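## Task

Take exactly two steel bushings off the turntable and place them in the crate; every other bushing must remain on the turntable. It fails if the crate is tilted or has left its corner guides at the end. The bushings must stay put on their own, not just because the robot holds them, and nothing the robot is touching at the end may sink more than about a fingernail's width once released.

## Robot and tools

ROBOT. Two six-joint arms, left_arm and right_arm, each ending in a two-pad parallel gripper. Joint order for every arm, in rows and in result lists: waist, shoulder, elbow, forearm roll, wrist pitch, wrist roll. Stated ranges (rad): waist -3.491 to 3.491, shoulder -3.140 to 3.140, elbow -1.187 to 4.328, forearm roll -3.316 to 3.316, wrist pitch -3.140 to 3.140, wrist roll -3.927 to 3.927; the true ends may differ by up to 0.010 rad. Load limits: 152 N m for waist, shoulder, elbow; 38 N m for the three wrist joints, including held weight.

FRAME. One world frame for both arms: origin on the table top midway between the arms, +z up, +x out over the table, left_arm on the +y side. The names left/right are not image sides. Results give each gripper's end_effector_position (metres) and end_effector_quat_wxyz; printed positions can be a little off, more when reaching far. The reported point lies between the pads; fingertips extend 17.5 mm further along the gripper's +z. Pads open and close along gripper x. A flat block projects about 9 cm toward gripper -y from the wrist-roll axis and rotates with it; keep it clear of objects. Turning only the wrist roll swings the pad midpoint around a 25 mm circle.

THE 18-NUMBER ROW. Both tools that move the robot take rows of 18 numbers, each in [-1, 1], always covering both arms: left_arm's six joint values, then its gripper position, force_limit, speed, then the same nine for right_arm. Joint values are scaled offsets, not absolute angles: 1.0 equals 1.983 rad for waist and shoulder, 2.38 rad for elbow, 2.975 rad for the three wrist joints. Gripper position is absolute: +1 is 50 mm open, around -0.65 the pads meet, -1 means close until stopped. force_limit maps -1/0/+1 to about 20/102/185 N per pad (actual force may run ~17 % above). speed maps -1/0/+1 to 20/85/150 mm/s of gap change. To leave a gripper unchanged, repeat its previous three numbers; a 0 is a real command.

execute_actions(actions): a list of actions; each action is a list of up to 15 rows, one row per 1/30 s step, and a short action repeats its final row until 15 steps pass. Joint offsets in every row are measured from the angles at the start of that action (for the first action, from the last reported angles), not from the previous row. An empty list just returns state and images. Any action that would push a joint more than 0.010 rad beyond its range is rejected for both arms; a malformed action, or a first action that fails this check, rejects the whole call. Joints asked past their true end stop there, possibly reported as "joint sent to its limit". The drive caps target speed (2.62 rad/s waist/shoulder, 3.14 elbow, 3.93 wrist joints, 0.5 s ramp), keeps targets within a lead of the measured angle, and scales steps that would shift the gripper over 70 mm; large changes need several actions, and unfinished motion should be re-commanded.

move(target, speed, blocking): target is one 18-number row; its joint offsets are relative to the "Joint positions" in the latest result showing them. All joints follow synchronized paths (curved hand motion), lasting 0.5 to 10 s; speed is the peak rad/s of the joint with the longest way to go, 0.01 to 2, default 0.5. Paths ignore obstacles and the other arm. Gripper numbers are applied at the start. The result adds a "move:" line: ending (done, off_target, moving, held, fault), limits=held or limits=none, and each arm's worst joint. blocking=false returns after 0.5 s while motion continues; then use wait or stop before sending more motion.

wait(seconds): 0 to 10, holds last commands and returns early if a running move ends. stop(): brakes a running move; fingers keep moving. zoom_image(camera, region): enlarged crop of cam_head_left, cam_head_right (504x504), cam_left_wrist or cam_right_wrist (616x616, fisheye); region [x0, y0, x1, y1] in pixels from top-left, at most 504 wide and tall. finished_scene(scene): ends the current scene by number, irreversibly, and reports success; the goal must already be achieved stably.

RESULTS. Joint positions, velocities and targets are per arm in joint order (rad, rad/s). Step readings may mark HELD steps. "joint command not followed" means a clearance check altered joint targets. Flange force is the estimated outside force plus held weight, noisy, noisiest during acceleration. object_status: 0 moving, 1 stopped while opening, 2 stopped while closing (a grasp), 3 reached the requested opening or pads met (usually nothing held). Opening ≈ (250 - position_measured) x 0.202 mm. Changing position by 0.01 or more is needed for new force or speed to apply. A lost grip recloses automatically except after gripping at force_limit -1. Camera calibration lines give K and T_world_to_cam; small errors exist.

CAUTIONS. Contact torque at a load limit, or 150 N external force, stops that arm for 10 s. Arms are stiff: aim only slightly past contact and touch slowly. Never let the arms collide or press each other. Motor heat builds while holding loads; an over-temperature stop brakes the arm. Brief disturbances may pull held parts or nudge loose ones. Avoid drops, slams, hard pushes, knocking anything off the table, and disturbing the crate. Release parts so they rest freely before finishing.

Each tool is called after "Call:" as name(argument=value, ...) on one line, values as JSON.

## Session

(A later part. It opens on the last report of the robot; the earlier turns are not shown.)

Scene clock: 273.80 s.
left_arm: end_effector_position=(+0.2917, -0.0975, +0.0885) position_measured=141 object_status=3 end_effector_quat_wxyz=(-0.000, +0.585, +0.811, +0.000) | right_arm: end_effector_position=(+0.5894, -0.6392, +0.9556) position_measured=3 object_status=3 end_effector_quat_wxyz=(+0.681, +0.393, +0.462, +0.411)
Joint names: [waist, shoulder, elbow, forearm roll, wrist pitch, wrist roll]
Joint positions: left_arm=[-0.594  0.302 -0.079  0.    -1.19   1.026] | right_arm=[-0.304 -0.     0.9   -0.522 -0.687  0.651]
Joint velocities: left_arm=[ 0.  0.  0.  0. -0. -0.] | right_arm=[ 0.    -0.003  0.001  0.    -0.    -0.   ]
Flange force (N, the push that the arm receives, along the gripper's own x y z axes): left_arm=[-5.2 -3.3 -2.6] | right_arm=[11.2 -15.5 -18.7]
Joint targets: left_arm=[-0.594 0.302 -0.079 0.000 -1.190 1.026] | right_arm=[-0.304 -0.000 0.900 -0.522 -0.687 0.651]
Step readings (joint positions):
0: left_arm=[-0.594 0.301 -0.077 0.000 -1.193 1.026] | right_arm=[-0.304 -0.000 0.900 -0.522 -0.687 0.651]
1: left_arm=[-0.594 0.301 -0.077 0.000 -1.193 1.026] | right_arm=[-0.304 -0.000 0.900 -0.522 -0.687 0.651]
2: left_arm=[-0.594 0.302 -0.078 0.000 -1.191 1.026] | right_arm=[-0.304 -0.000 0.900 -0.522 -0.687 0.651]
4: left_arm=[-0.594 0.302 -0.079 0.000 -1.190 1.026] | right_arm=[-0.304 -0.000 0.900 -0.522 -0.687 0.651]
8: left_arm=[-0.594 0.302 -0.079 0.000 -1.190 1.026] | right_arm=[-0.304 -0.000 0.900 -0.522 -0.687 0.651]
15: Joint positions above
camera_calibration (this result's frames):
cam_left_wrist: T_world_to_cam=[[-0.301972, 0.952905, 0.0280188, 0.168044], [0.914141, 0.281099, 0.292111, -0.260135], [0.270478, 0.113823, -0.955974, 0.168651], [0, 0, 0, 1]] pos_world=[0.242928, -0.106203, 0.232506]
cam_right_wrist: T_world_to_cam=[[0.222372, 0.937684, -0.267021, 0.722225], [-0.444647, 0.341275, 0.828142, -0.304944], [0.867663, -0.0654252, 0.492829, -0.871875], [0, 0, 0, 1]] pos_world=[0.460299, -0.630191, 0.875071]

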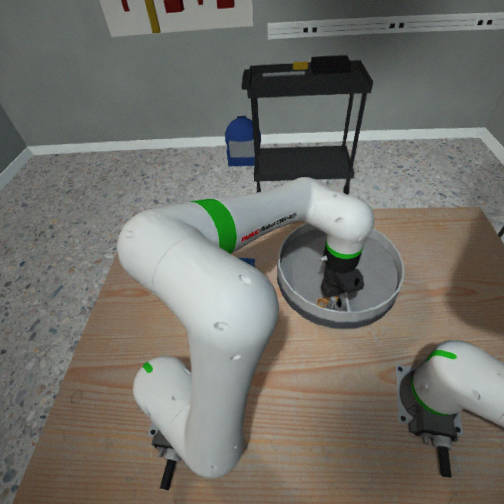

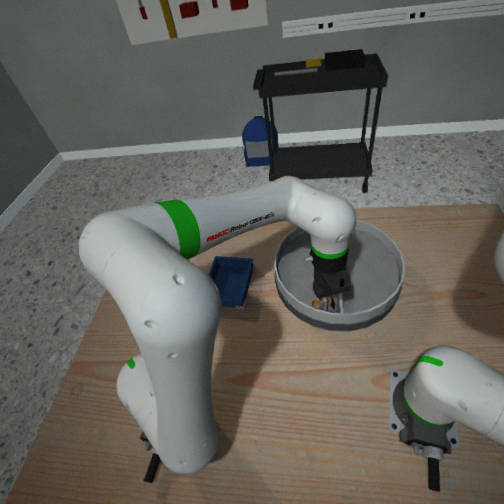

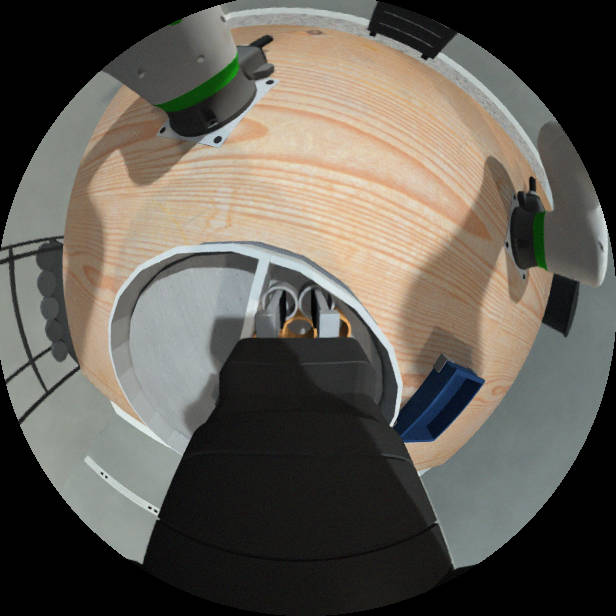

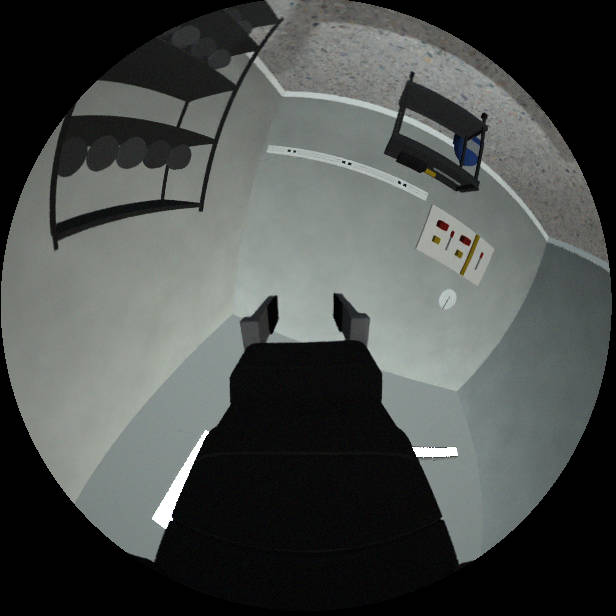

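Call:
execute_actions(actions=[])

Scene clock: 310.43 s.
left_arm: end_effector_position=(+0.2917, -0.0975, +0.0885) position_measured=141 object_status=3 end_effector_quat_wxyz=(-0.000, +0.585, +0.811, +0.000) | right_arm: end_effector_position=(+0.5894, -0.6392, +0.9556) position_measured=3 object_status=3 end_effector_quat_wxyz=(+0.681, +0.393, +0.462, +0.411)
Joint names: [waist, shoulder, elbow, forearm roll, wrist pitch, wrist roll]
Joint positions: left_arm=[-0.594  0.302 -0.079  0.    -1.19   1.026] | right_arm=[-0.304 -0.     0.9   -0.522 -0.687  0.651]
Joint velocities: left_arm=[-0.     0.    -0.001  0.    -0.    -0.   ] | right_arm=[ 0.     0.     0.001  0.    -0.    -0.   ]
Flange force (N, the push that the arm receives, along the gripper's own x y z axes): left_arm=[-4.2 -3.9 -2.3] | right_arm=[14.2 -14.4 -15.5]
Joint targets: left_arm=[-0.594 0.302 -0.079 0.000 -1.190 1.026] | right_arm=[-0.304 -0.000 0.900 -0.522 -0.687 0.651]
camera_calibration (this result's frames):
cam_left_wrist: T_world_to_cam=[[-0.301972, 0.952905, 0.0280199, 0.168044], [0.914142, 0.281098, 0.292111, -0.260135], [0.270477, 0.113823, -0.955974, 0.168651], [0, 0, 0, 1]] pos_world=[0.242928, -0.106203, 0.232505]
cam_right_wrist: T_world_to_cam=[[0.222372, 0.937684, -0.267021, 0.722224], [-0.444647, 0.341275, 0.828142, -0.304944], [0.867663, -0.0654253, 0.492829, -0.871875], [0, 0, 0, 1]] pos_world=[0.460299, -0.630191, 0.875071]

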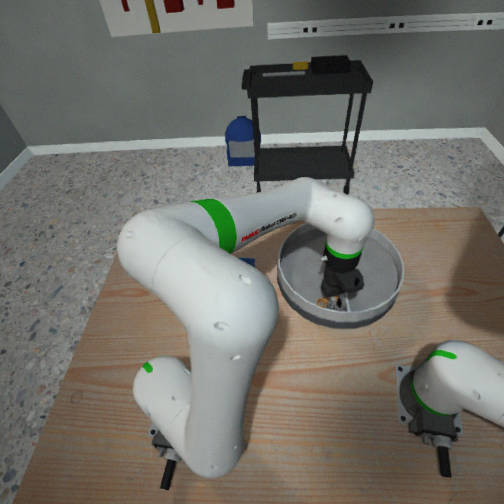

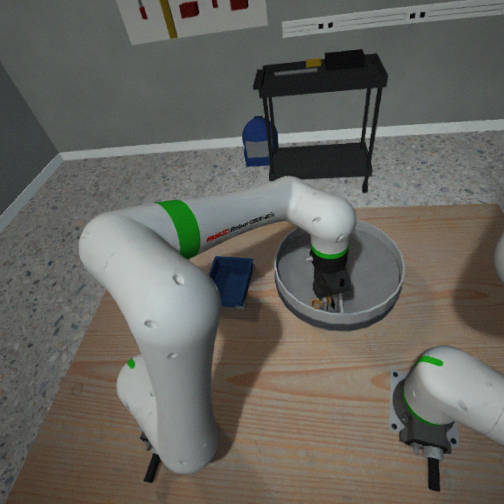

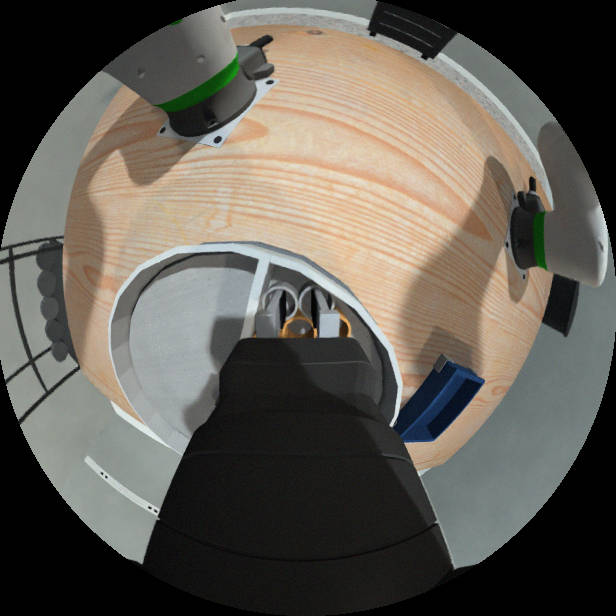

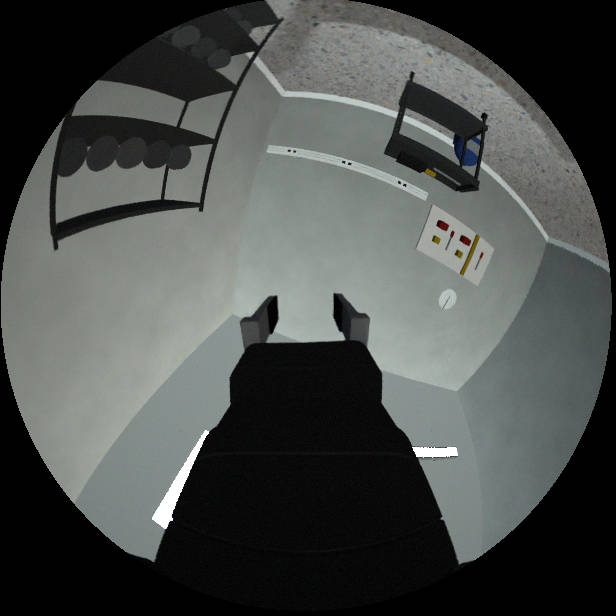

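Call:
zoom_image(camera="cam_left_wrist", region=[230, 240, 380, 360])

Region (230, 240, 380, 360) of cam_left_wrist's 616x616 image, scaled by 3.360, with more detail than that image has; it fills the top 403 rows of this view, and the rest is white.

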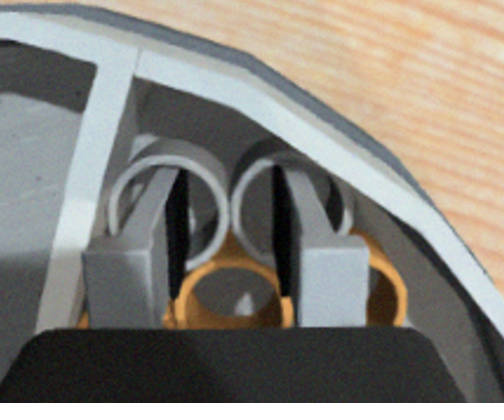

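Call:
execute_actions(actions=[[[0,0.00115,-0.00139,0,0.00188,0,0.075,0,0,0,0,0,0,0,0,1,0,0]]])

Scene clock: 322.63 s.
left_arm: end_effector_position=(+0.2917, -0.0975, +0.0860) position_measured=141 object_status=3 end_effector_quat_wxyz=(-0.000, +0.585, +0.811, -0.000) | right_arm: end_effector_position=(+0.5894, -0.6392, +0.9556) position_measured=3 object_status=3 end_effector_quat_wxyz=(+0.681, +0.393, +0.462, +0.411)
Joint names: [waist, shoulder, elbow, forearm roll, wrist pitch, wrist roll]
Joint positions: left_arm=[-0.594  0.305 -0.082  0.    -1.184  1.026] | right_arm=[-0.304 -0.     0.9   -0.522 -0.687  0.651]
Joint velocities: left_arm=[ 0.    -0.    -0.001  0.     0.    -0.   ] | right_arm=[ 0.    -0.002  0.001 -0.    -0.    -0.   ]
Flange force (N, the push that the arm receives, along the gripper's own x y z axes): left_arm=[-5.1 -3.5 -2.6] | right_arm=[12.6 -15.5 -17.6]
Joint targets: left_arm=[-0.594 0.305 -0.082 0.000 -1.184 1.026] | right_arm=[-0.304 -0.000 0.900 -0.522 -0.687 0.651]
Step readings (joint positions):
0: left_arm=[-0.594 0.302 -0.079 0.000 -1.190 1.026] | right_arm=[-0.304 -0.000 0.900 -0.522 -0.687 0.651]
1: left_arm=[-0.594 0.302 -0.079 0.000 -1.190 1.026] | right_arm=[-0.304 -0.000 0.900 -0.522 -0.687 0.651]
2: left_arm=[-0.594 0.303 -0.080 0.000 -1.187 1.026] | right_arm=[-0.304 -0.000 0.900 -0.522 -0.687 0.651]
4: left_arm=[-0.594 0.304 -0.082 0.000 -1.185 1.026] | right_arm=[-0.304 -0.000 0.900 -0.522 -0.687 0.651]
8: left_arm=[-0.594 0.305 -0.082 0.000 -1.184 1.026] | right_arm=[-0.304 -0.000 0.900 -0.522 -0.687 0.651]
15: Joint positions above
camera_calibration (this result's frames):
cam_left_wrist: T_world_to_cam=[[-0.301973, 0.952905, 0.0280124, 0.168111], [0.91414, 0.281102, 0.292112, -0.259398], [0.27048, 0.113817, -0.955974, 0.166255], [0, 0, 0, 1]] pos_world=[0.242923, -0.106199, 0.229999]
cam_right_wrist: T_world_to_cam=[[0.222372, 0.937684, -0.267021, 0.722225], [-0.444647, 0.341275, 0.828143, -0.304944], [0.867663, -0.0654252, 0.492828, -0.871874], [0, 0, 0, 1]] pos_world=[0.460299, -0.630191, 0.875071]

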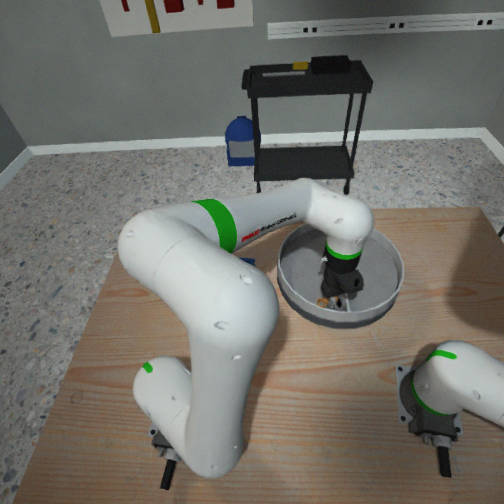

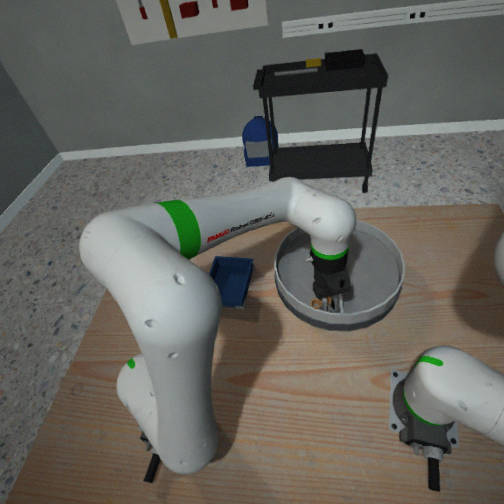

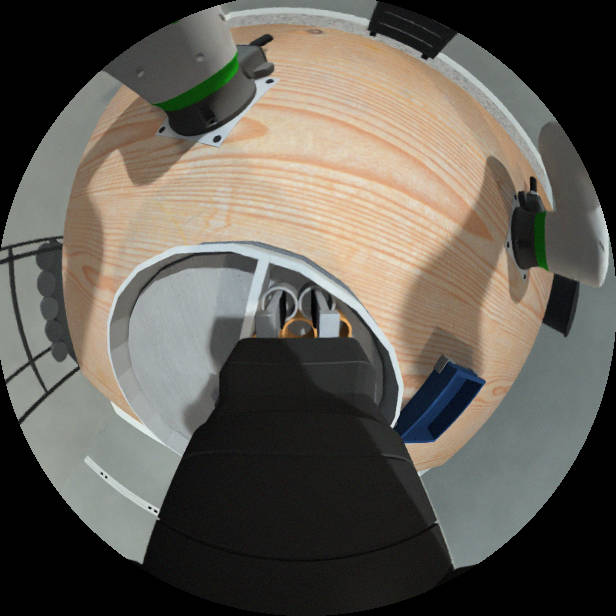

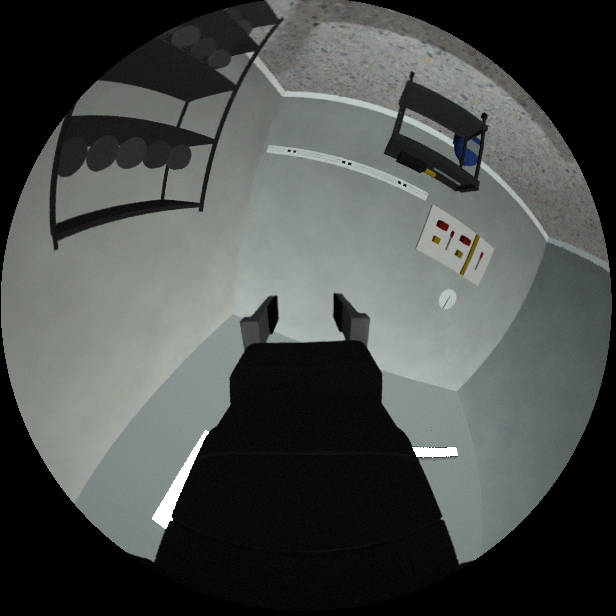

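Call:
execute_actions(actions=[[[0,0.00115,-0.00139,0,0.00188,0,0.075,0,0,0,0,0,0,0,0,1,0,0]]])

Scene clock: 326.30 s.
left_arm: end_effector_position=(+0.2917, -0.0975, +0.0835) position_measured=141 object_status=3 end_effector_quat_wxyz=(-0.000, +0.585, +0.811, -0.000) | right_arm: end_effector_position=(+0.5894, -0.6392, +0.9556) position_measured=3 object_status=3 end_effector_quat_wxyz=(+0.681, +0.393, +0.462, +0.411)
Joint names: [waist, shoulder, elbow, forearm roll, wrist pitch, wrist roll]
Joint positions: left_arm=[-0.594  0.307 -0.085  0.    -1.179  1.026] | right_arm=[-0.304 -0.     0.9   -0.522 -0.687  0.651]
Joint velocities: left_arm=[ 0.     0.     0.001 -0.    -0.     0.001] | right_arm=[ 0.     0.001 -0.    -0.    -0.    -0.   ]
Flange force (N, the push that the arm receives, along the gripper's own x y z axes): left_arm=[-5.4 -4.0 -2.4] | right_arm=[6.0 -16.1 -17.7]
Joint targets: left_arm=[-0.594 0.307 -0.085 0.000 -1.179 1.026] | right_arm=[-0.304 -0.000 0.900 -0.522 -0.687 0.651]
Step readings (joint positions):
0: left_arm=[-0.594 0.305 -0.082 0.000 -1.184 1.026] | right_arm=[-0.304 -0.000 0.900 -0.522 -0.687 0.651]
1: left_arm=[-0.594 0.305 -0.082 0.000 -1.184 1.026] | right_arm=[-0.304 -0.000 0.900 -0.522 -0.687 0.651]
2: left_arm=[-0.594 0.306 -0.084 0.000 -1.181 1.026] | right_arm=[-0.304 -0.000 0.900 -0.522 -0.687 0.651]
4: left_arm=[-0.594 0.307 -0.085 0.000 -1.179 1.026] | right_arm=[-0.304 -0.000 0.900 -0.522 -0.687 0.651]
8: left_arm=[-0.594 0.307 -0.085 0.000 -1.179 1.026] | right_arm=[-0.304 -0.000 0.900 -0.522 -0.687 0.651]
15: Joint positions above
camera_calibration (this result's frames):
cam_left_wrist: T_world_to_cam=[[-0.301974, 0.952905, 0.0280073, 0.168166], [0.914139, 0.281103, 0.292115, -0.258657], [0.270484, 0.113813, -0.955973, 0.163862], [0, 0, 0, 1]] pos_world=[0.242908, -0.106186, 0.227495]
cam_right_wrist: T_world_to_cam=[[0.222372, 0.937684, -0.267021, 0.722225], [-0.444647, 0.341276, 0.828142, -0.304944], [0.867663, -0.0654253, 0.492829, -0.871875], [0, 0, 0, 1]] pos_world=[0.460299, -0.630191, 0.875071]

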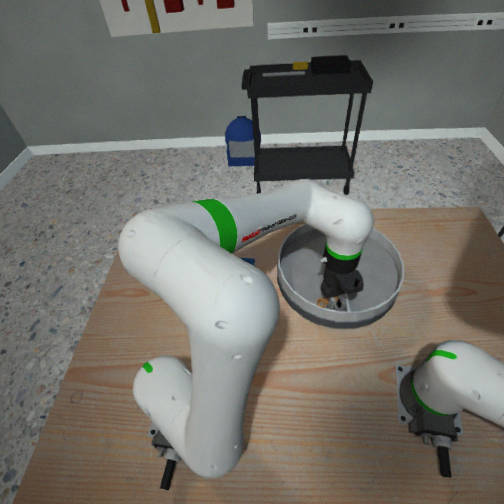

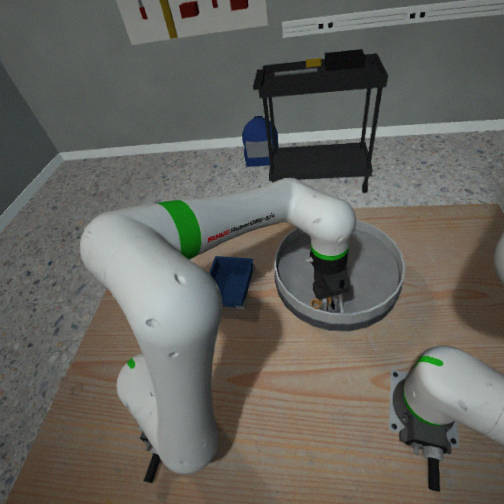

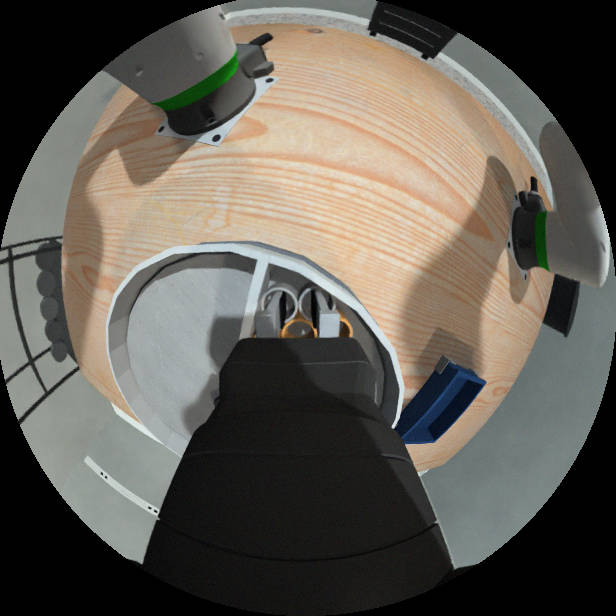

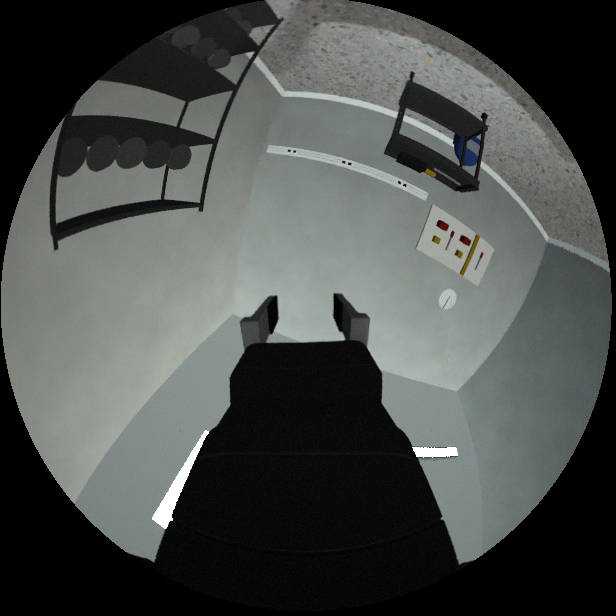

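Now the last 2.5 mm, then close.

Call:
execute_actions(actions=[[[0,0.00115,-0.00139,0,0.00188,0,0.075,0,0,0,0,0,0,0,0,1,0,0]],[[0,0,0,0,0,0,-1,-0.2,-0.6,0,0,0,0,0,0,1,0,0]],[[0,0,0,0,0,0,-1,-0.2,-0.6,0,0,0,0,0,0,1,0,0]]])

Call:
zoom_image(camera="cam_left_wrist", region=[230, 240, 380, 360])

Scene clock: 332.80 s.
left_arm: end_effector_position=(+0.2917, -0.0975, +0.0810) position_measured=175 object_status=2 end_effector_quat_wxyz=(-0.000, +0.585, +0.811, +0.000) | right_arm: end_effector_position=(+0.5894, -0.6392, +0.9556) position_measured=3 object_status=3 end_effector_quat_wxyz=(+0.681, +0.393, +0.462, +0.411)
Joint names: [waist, shoulder, elbow, forearm roll, wrist pitch, wrist roll]
Joint positions: left_arm=[-0.594  0.309 -0.089 -0.    -1.173  1.026] | right_arm=[-0.304 -0.     0.9   -0.522 -0.687  0.651]
Joint velocities: left_arm=[-0.    -0.     0.    -0.     0.001  0.   ] | right_arm=[-0.     0.003  0.     0.     0.     0.   ]
Flange force (N, the push that the arm receives, along the gripper's own x y z axes): left_arm=[-6.6 5.9 -2.9] | right_arm=[12.7 -12.9 -16.6]
Flange force at the end of the 1st action (N, along the gripper's axes at the end of the call): left_arm=[-4.8 -3.8 -2.3] | right_arm=[13.8 -13.4 -14.5]
Flange force at the end of the 2nd action (N, along the gripper's axes at the end of the call): left_arm=[-7.2 5.5 -2.5] | right_arm=[11.0 -15.7 -16.9]
Joint targets: left_arm=[-0.594 0.309 -0.089 -0.000 -1.173 1.026] | right_arm=[-0.304 -0.000 0.900 -0.522 -0.687 0.651]
Step readings (joint positions; steps 1 to 15: 1st action; 16 to 30: 2nd action; 31 to 45: 3rd action):
0: left_arm=[-0.594 0.307 -0.085 0.000 -1.179 1.026] | right_arm=[-0.304 -0.000 0.900 -0.522 -0.687 0.651]
1: left_arm=[-0.594 0.307 -0.086 0.000 -1.178 1.026] | right_arm=[-0.304 -0.000 0.900 -0.522 -0.687 0.651]
2: left_arm=[-0.594 0.308 -0.087 0.000 -1.176 1.026] | right_arm=[-0.304 -0.000 0.900 -0.522 -0.687 0.651]
4: left_arm=[-0.594 0.309 -0.088 0.000 -1.174 1.026] | right_arm=[-0.304 -0.000 0.900 -0.522 -0.687 0.651]
8: left_arm=[-0.594 0.309 -0.089 0.000 -1.173 1.026] | right_arm=[-0.304 -0.000 0.900 -0.522 -0.687 0.651]
15: left_arm=[-0.594 0.309 -0.089 0.000 -1.173 1.026] | right_arm=[-0.304 -0.000 0.900 -0.522 -0.687 0.651]
16: left_arm=[-0.594 0.309 -0.089 0.000 -1.173 1.026] | right_arm=[-0.304 -0.000 0.900 -0.522 -0.687 0.651]
17: left_arm=[-0.594 0.309 -0.089 0.000 -1.173 1.026] | right_arm=[-0.304 -0.000 0.900 -0.522 -0.687 0.651]
19: left_arm=[-0.594 0.309 -0.089 0.000 -1.173 1.026] | right_arm=[-0.304 -0.000 0.900 -0.522 -0.687 0.651]
23: left_arm=[-0.594 0.309 -0.089 -0.000 -1.173 1.026] | right_arm=[-0.304 -0.000 0.900 -0.522 -0.687 0.651]
30: left_arm=[-0.594 0.309 -0.089 -0.000 -1.173 1.026] | right_arm=[-0.304 -0.000 0.900 -0.522 -0.687 0.651]
31: left_arm=[-0.594 0.309 -0.089 -0.000 -1.173 1.026] | right_arm=[-0.304 -0.000 0.900 -0.522 -0.687 0.651]
32: left_arm=[-0.594 0.309 -0.089 -0.000 -1.173 1.026] | right_arm=[-0.304 -0.000 0.900 -0.522 -0.687 0.651]
34: left_arm=[-0.594 0.309 -0.089 -0.000 -1.173 1.026] | right_arm=[-0.304 -0.000 0.900 -0.522 -0.687 0.651]
38: left_arm=[-0.594 0.309 -0.089 -0.000 -1.173 1.026] | right_arm=[-0.304 -0.000 0.900 -0.522 -0.687 0.651]
45: Joint positions above
camera_calibration (this result's frames):
cam_left_wrist: T_world_to_cam=[[-0.301961, 0.952912, 0.0279083, 0.168243], [0.914104, 0.281105, 0.292221, -0.257938], [0.270616, 0.11375, -0.955944, 0.16141], [0, 0, 0, 1]] pos_world=[0.242905, -0.106173, 0.224979]
cam_right_wrist: T_world_to_cam=[[0.222372, 0.937684, -0.267021, 0.722225], [-0.444647, 0.341276, 0.828142, -0.304944], [0.867663, -0.0654252, 0.492829, -0.871875], [0, 0, 0, 1]] pos_world=[0.460299, -0.630191, 0.875071]

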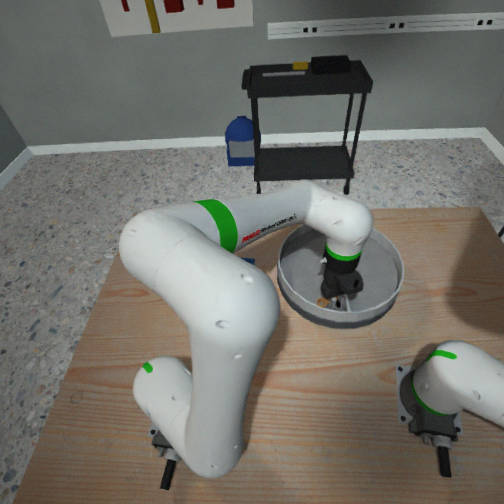

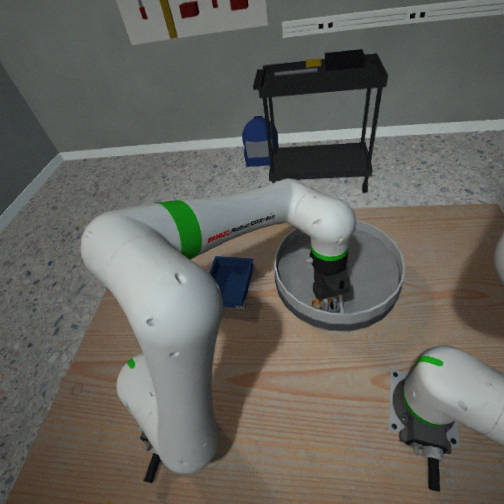

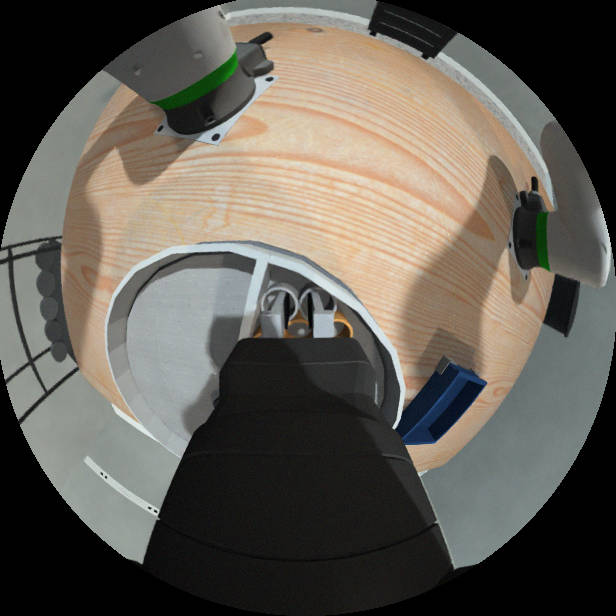

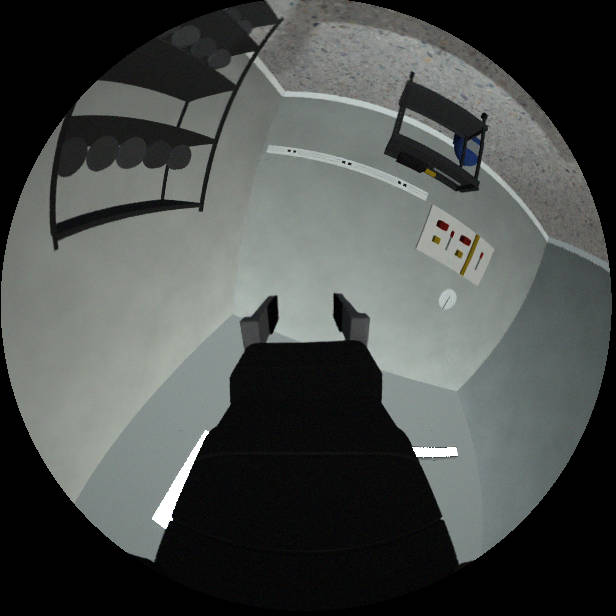

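Region (230, 240, 380, 360) of cam_left_wrist's 616x616 image, scaled by 3.360, with more detail than that image has; it fills the top 403 rows of this view, and the rest is white.

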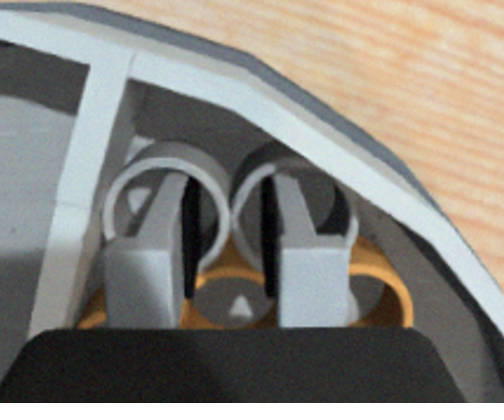

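Call:
execute_actions(actions=[[[0,-0.0007,0.0008,0,-0.0011,0,-1,-0.2,-0.6,0,0,0,0,0,0,1,0,0],[0,-0.001,0.0012,0,-0.0016,0,-1,-0.2,-0.6,0,0,0,0,0,0,1,0,0],[0,-0.0013,0.0016,0,-0.0021,0,-1,-0.2,-0.6,0,0,0,0,0,0,1,0,0],[0,-0.0016,0.0019,0,-0.0026,0,-1,-0.2,-0.6,0,0,0,0,0,0,1,0,0],[0,-0.0019,0.0023,0,-0.0031,0,-1,-0.2,-0.6,0,0,0,0,0,0,1,0,0],[0,-0.0022,0.0027,0,-0.0036,0,-1,-0.2,-0.6,0,0,0,0,0,0,1,0,0],[0,-0.0025,0.003,0,-0.0041,0,-1,-0.2,-0.6,0,0,0,0,0,0,1,0,0],[0,-0.0028,0.0033,0,-0.0045,0,-1,-0.2,-0.6,0,0,0,0,0,0,1,0,0]]])

Call:
zoom_image(camera="cam_left_wrist", region=[230, 240, 380, 360])

Scene clock: 383.43 s.
left_arm: end_effector_position=(+0.2918, -0.0975, +0.0870) position_measured=175 object_status=2 end_effector_quat_wxyz=(-0.000, +0.585, +0.811, +0.000) | right_arm: end_effector_position=(+0.5894, -0.6392, +0.9556) position_measured=3 object_status=3 end_effector_quat_wxyz=(+0.681, +0.393, +0.462, +0.411)
Joint names: [waist, shoulder, elbow, forearm roll, wrist pitch, wrist roll]
Joint positions: left_arm=[-0.594  0.304 -0.081 -0.    -1.186  1.026] | right_arm=[-0.304 -0.     0.9   -0.522 -0.687  0.651]
Joint velocities: left_arm=[ 0.    -0.     0.    -0.001 -0.001 -0.   ] | right_arm=[ 0.    -0.002 -0.     0.     0.     0.   ]
Flange force (N, the push that the arm receives, along the gripper's own x y z axes): left_arm=[-11.4 5.9 5.0] | right_arm=[11.0 -15.0 -17.9]
Joint targets: left_arm=[-0.594 0.304 -0.081 -0.000 -1.186 1.026] | right_arm=[-0.304 -0.000 0.900 -0.522 -0.687 0.651]
Step readings (joint positions):
0: left_arm=[-0.594 0.309 -0.089 -0.000 -1.173 1.026] | right_arm=[-0.304 -0.000 0.900 -0.522 -0.687 0.651]
1: left_arm=[-0.594 0.309 -0.089 -0.000 -1.173 1.026] | right_arm=[-0.304 -0.000 0.900 -0.522 -0.687 0.651]
2: left_arm=[-0.594 0.309 -0.088 -0.000 -1.174 1.026] | right_arm=[-0.304 -0.000 0.900 -0.522 -0.687 0.651]
4: left_arm=[-0.594 0.308 -0.086 -0.000 -1.178 1.026] | right_arm=[-0.304 -0.000 0.900 -0.522 -0.687 0.651]
8: left_arm=[-0.594 0.305 -0.082 -0.000 -1.184 1.026] | right_arm=[-0.304 -0.000 0.900 -0.522 -0.687 0.651]
15: Joint positions above
camera_calibration (this result's frames):
cam_left_wrist: T_world_to_cam=[[-0.30195, 0.952914, 0.0279621, 0.168082], [0.914112, 0.28108, 0.292221, -0.25971], [0.270602, 0.113796, -0.955942, 0.16713], [0, 0, 0, 1]] pos_world=[0.24293, -0.106187, 0.230959]
cam_right_wrist: T_world_to_cam=[[0.222372, 0.937684, -0.267021, 0.722224], [-0.444647, 0.341275, 0.828142, -0.304944], [0.867663, -0.0654253, 0.492829, -0.871875], [0, 0, 0, 1]] pos_world=[0.460299, -0.630191, 0.875071]

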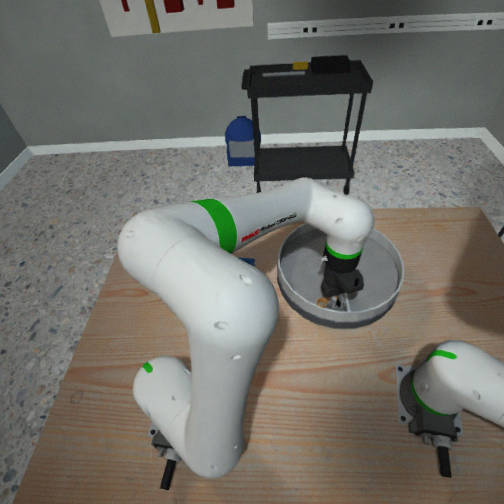

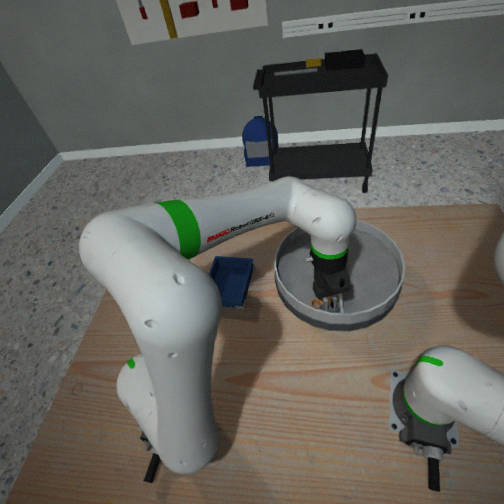

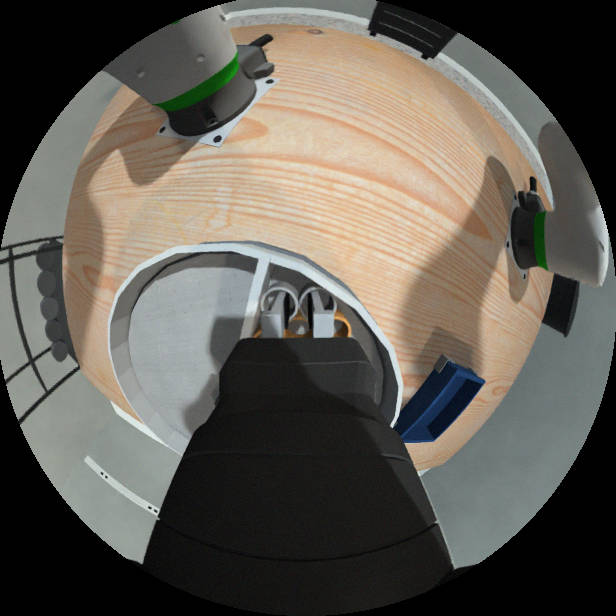

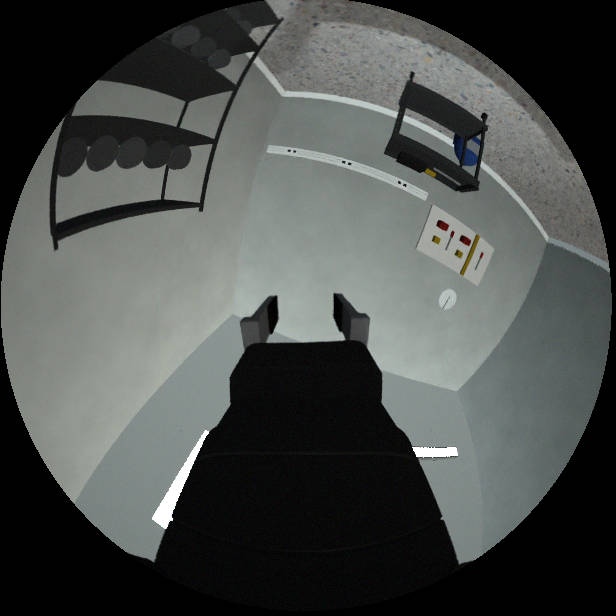

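Region (230, 240, 380, 360) of cam_left_wrist's 616x616 image, scaled by 3.360, with more detail than that image has; it fills the top 403 rows of this view, and the rest is white.

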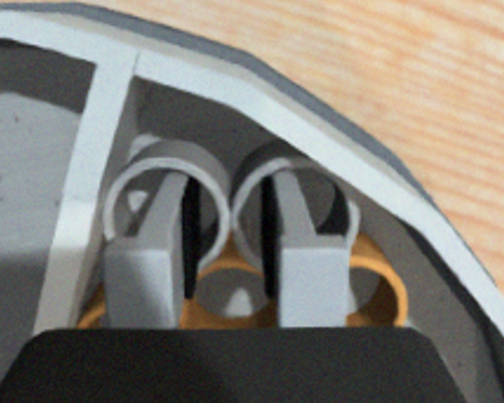

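Call:
execute_actions(actions=[[[0,-0.0007,0.0008,0,-0.0011,0,-1,-0.2,-0.6,0,0,0,0,0,0,1,0,0],[0,-0.001,0.0012,0,-0.0016,0,-1,-0.2,-0.6,0,0,0,0,0,0,1,0,0],[0,-0.0013,0.0016,0,-0.0021,0,-1,-0.2,-0.6,0,0,0,0,0,0,1,0,0],[0,-0.0016,0.0019,0,-0.0026,0,-1,-0.2,-0.6,0,0,0,0,0,0,1,0,0],[0,-0.0019,0.0023,0,-0.0031,0,-1,-0.2,-0.6,0,0,0,0,0,0,1,0,0],[0,-0.0022,0.0027,0,-0.0036,0,-1,-0.2,-0.6,0,0,0,0,0,0,1,0,0],[0,-0.0025,0.003,0,-0.0041,0,-1,-0.2,-0.6,0,0,0,0,0,0,1,0,0],[0,-0.0028,0.0034,0,-0.0045,0,-1,-0.2,-0.6,0,0,0,0,0,0,1,0,0]]])

Call:
zoom_image(camera="cam_left_wrist", region=[230, 240, 380, 360])

Scene clock: 394.27 s.
left_arm: end_effector_position=(+0.2918, -0.0976, +0.0931) position_measured=175 object_status=2 end_effector_quat_wxyz=(+0.000, +0.585, +0.811, -0.000) | right_arm: end_effector_position=(+0.5894, -0.6392, +0.9556) position_measured=3 object_status=3 end_effector_quat_wxyz=(+0.681, +0.393, +0.462, +0.411)
Joint names: [waist, shoulder, elbow, forearm roll, wrist pitch, wrist roll]
Joint positions: left_arm=[-0.594  0.298 -0.073 -0.    -1.2    1.026] | right_arm=[-0.304 -0.     0.9   -0.522 -0.687  0.651]
Joint velocities: left_arm=[ 0.    -0.    -0.001  0.     0.001 -0.   ] | right_arm=[ 0.     0.001 -0.002 -0.    -0.    -0.001]
Flange force (N, the push that the arm receives, along the gripper's own x y z axes): left_arm=[-10.6 5.2 4.6] | right_arm=[11.4 -16.5 -17.4]
Joint targets: left_arm=[-0.594 0.298 -0.073 -0.000 -1.200 1.026] | right_arm=[-0.304 -0.000 0.900 -0.522 -0.687 0.651]
Step readings (joint positions):
0: left_arm=[-0.594 0.304 -0.081 -0.000 -1.186 1.026] | right_arm=[-0.304 -0.000 0.900 -0.522 -0.687 0.651]
1: left_arm=[-0.594 0.303 -0.081 -0.000 -1.186 1.026] | right_arm=[-0.304 -0.000 0.900 -0.522 -0.687 0.651]
2: left_arm=[-0.594 0.303 -0.080 -0.000 -1.188 1.026] | right_arm=[-0.304 -0.000 0.900 -0.522 -0.687 0.651]
4: left_arm=[-0.594 0.301 -0.078 -0.000 -1.192 1.026] | right_arm=[-0.304 -0.000 0.900 -0.522 -0.687 0.651]
8: left_arm=[-0.594 0.299 -0.074 -0.000 -1.198 1.026] | right_arm=[-0.304 -0.000 0.900 -0.522 -0.687 0.651]
15: Joint positions above
camera_calibration (this result's frames):
cam_left_wrist: T_world_to_cam=[[-0.301972, 0.952913, 0.0277354, 0.168006], [0.914062, 0.281152, 0.292307, -0.26151], [0.270745, 0.11362, -0.955922, 0.172918], [0, 0, 0, 1]] pos_world=[0.242953, -0.106218, 0.237077]
cam_right_wrist: T_world_to_cam=[[0.222372, 0.937684, -0.267021, 0.722225], [-0.444647, 0.341276, 0.828142, -0.304944], [0.867663, -0.0654253, 0.492829, -0.871875], [0, 0, 0, 1]] pos_world=[0.460299, -0.630191, 0.875071]

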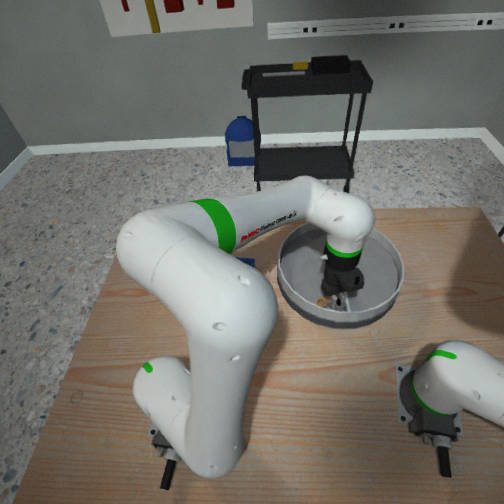

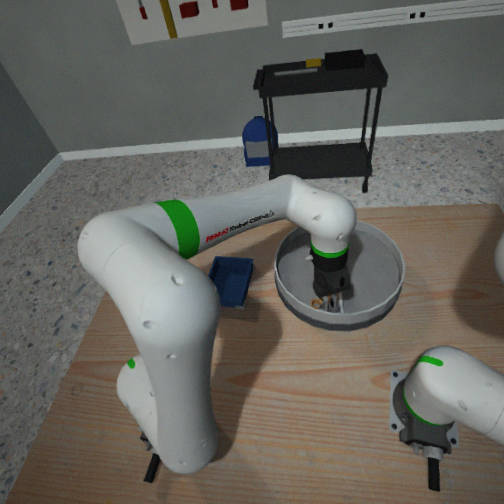

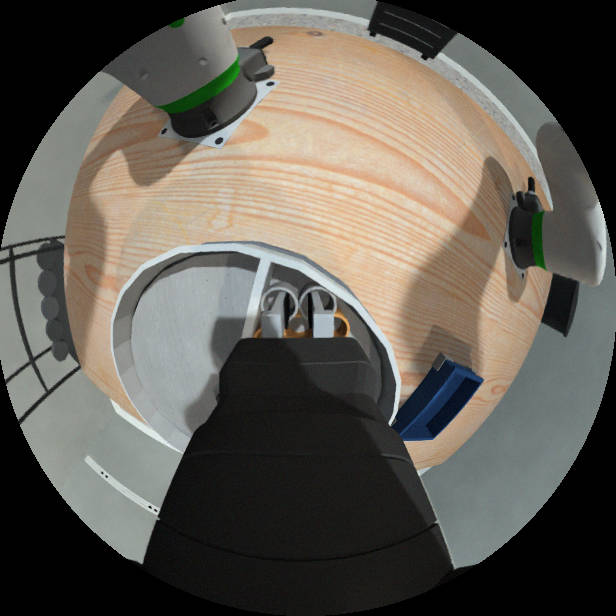

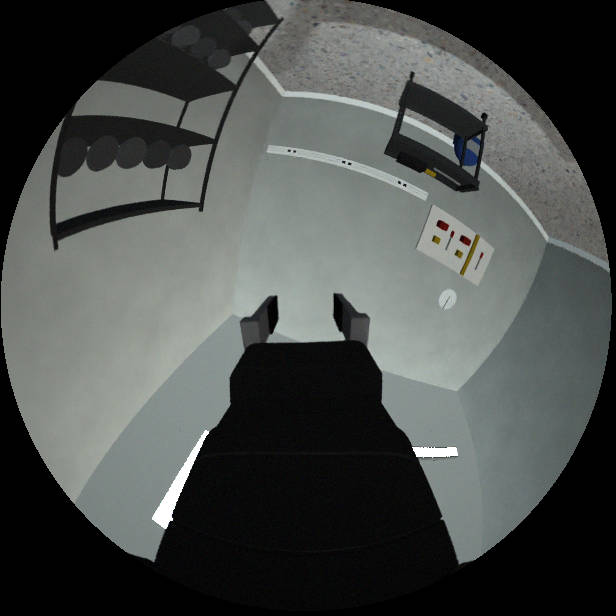

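Region (230, 240, 380, 360) of cam_left_wrist's 616x616 image, scaled by 3.360, with more detail than that image has; it fills the top 403 rows of this view, and the rest is white.

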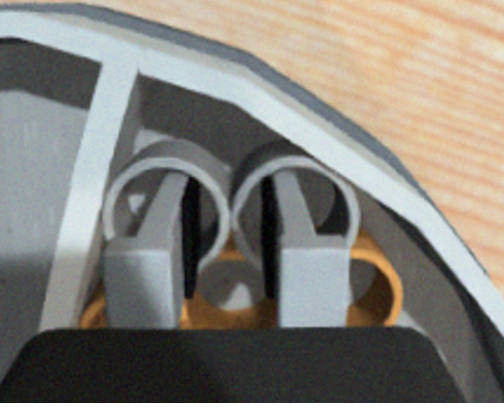

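Call:
move(target=[0,-0.01296,0.01916,0,-0.02403,0,-1,-0.2,-0.6,0,0,0,0,0,0,1,0,0], speed=0.08)

Call:
zoom_image(camera="cam_left_wrist", region=[220, 230, 400, 370])

Scene clock: 406.57 s.
left_arm: end_effector_position=(+0.2917, -0.0975, +0.1250) position_measured=175 object_status=2 end_effector_quat_wxyz=(-0.000, +0.585, +0.811, -0.000) | right_arm: end_effector_position=(+0.5894, -0.6392, +0.9556) position_measured=3 object_status=3 end_effector_quat_wxyz=(+0.681, +0.393, +0.462, +0.411)
Joint names: [waist, shoulder, elbow, forearm roll, wrist pitch, wrist roll]
Joint positions: left_arm=[-0.594  0.272 -0.027  0.    -1.271  1.026] | right_arm=[-0.304 -0.     0.9   -0.522 -0.687  0.651]
Joint velocities: left_arm=[ 0.     0.     0.001 -0.    -0.001  0.   ] | right_arm=[ 0.    -0.001  0.     0.     0.     0.   ]
Flange force (N, the push that the arm receives, along the gripper's own x y z axes): left_arm=[-3.7 -3.9 -0.7] | right_arm=[9.4 -16.2 -18.4]
Joint targets: left_arm=[-0.594 0.272 -0.027 -0.000 -1.271 1.026] | right_arm=[-0.304 -0.000 0.900 -0.522 -0.687 0.651]
move: done; limits=none; left_arm: farthest joint: the waist, 0.000 radians from its target (0.000 radians at the start); right_arm: farthest joint: the waist, 0.000 radians from its target (0.000 radians at the start)
camera_calibration (this result's frames):
cam_left_wrist: T_world_to_cam=[[-0.30199, 0.952904, 0.0278649, 0.167046], [0.914115, 0.281155, 0.292139, -0.270766], [0.270546, 0.113695, -0.95597, 0.203518], [0, 0, 0, 1]] pos_world=[0.242896, -0.106191, 0.269003]
cam_right_wrist: T_world_to_cam=[[0.222372, 0.937684, -0.267021, 0.722225], [-0.444647, 0.341276, 0.828142, -0.304944], [0.867663, -0.0654253, 0.492829, -0.871875], [0, 0, 0, 1]] pos_world=[0.460299, -0.630191, 0.875071]

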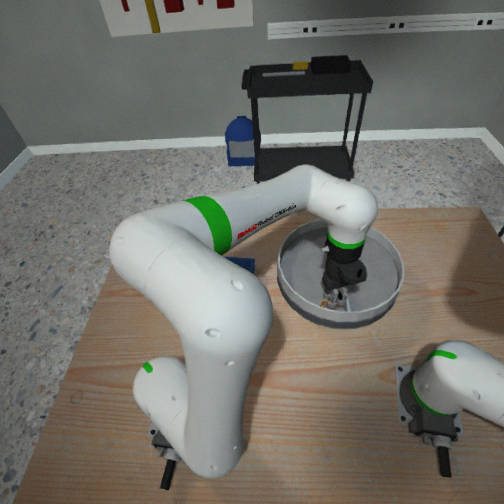

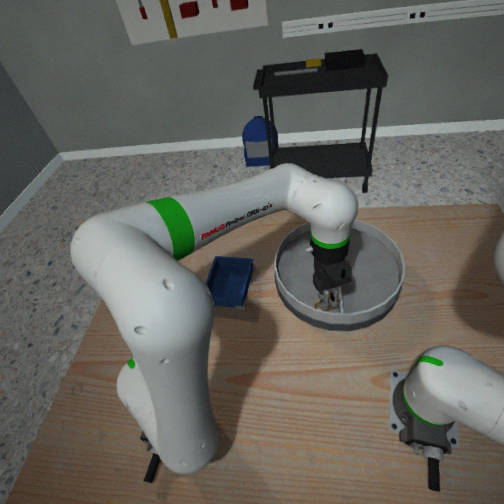

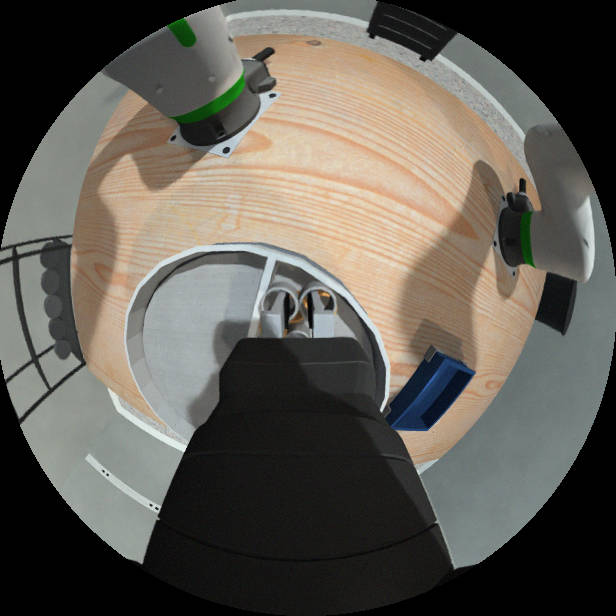

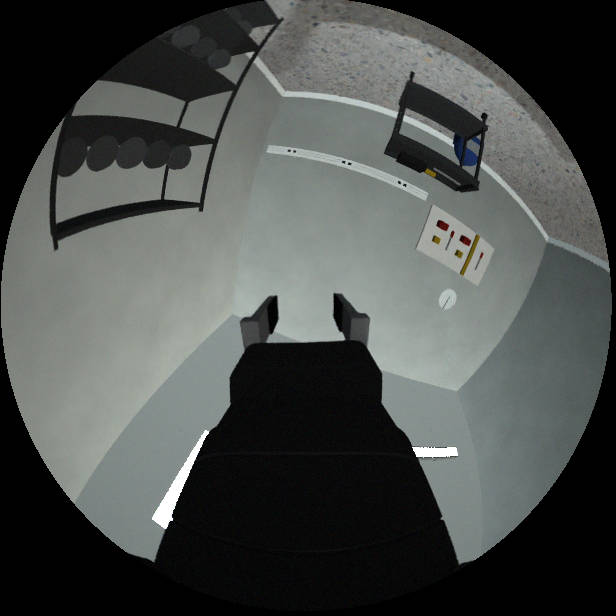

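Region (220, 230, 400, 370) of cam_left_wrist's 616x616 image, scaled by 2.800, with more detail than that image has.

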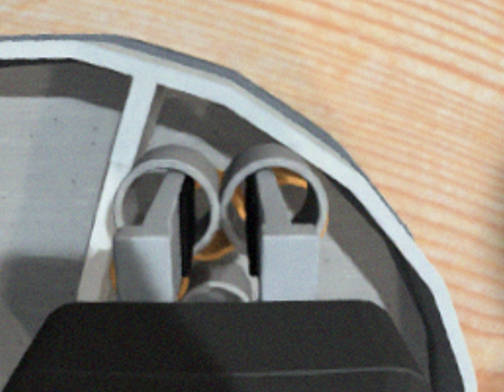

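Call:
zoom_image(camera="cam_head_right", region=[190, 240, 280, 320])

Call:
zoom_image(camera="cam_left_wrist", region=[370, 330, 500, 450])

Region (190, 240, 280, 320) of cam_head_right's 504x504 image, scaled by 5.600, with more detail than that image has.

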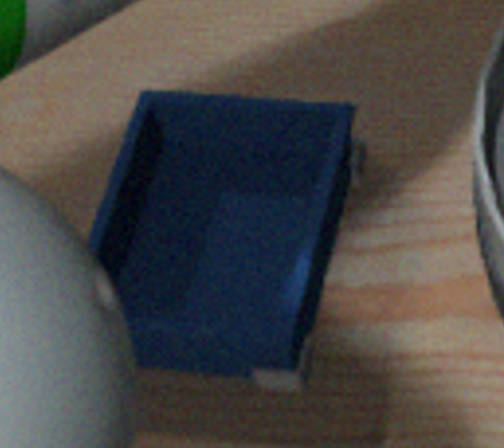

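Region (370, 330, 500, 450) of cam_left_wrist's 616x616 image, scaled by 3.877, with more detail than that image has; it fills the top 465 rows of this view, and the rest is white.

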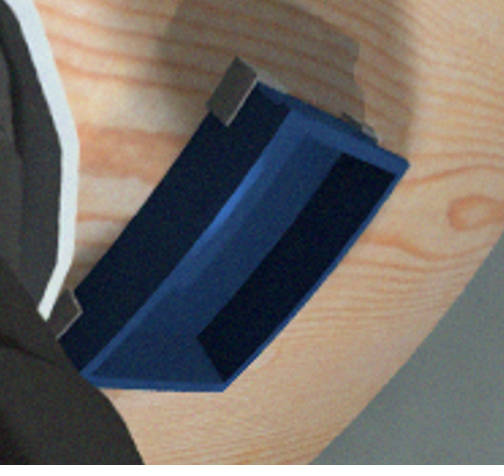

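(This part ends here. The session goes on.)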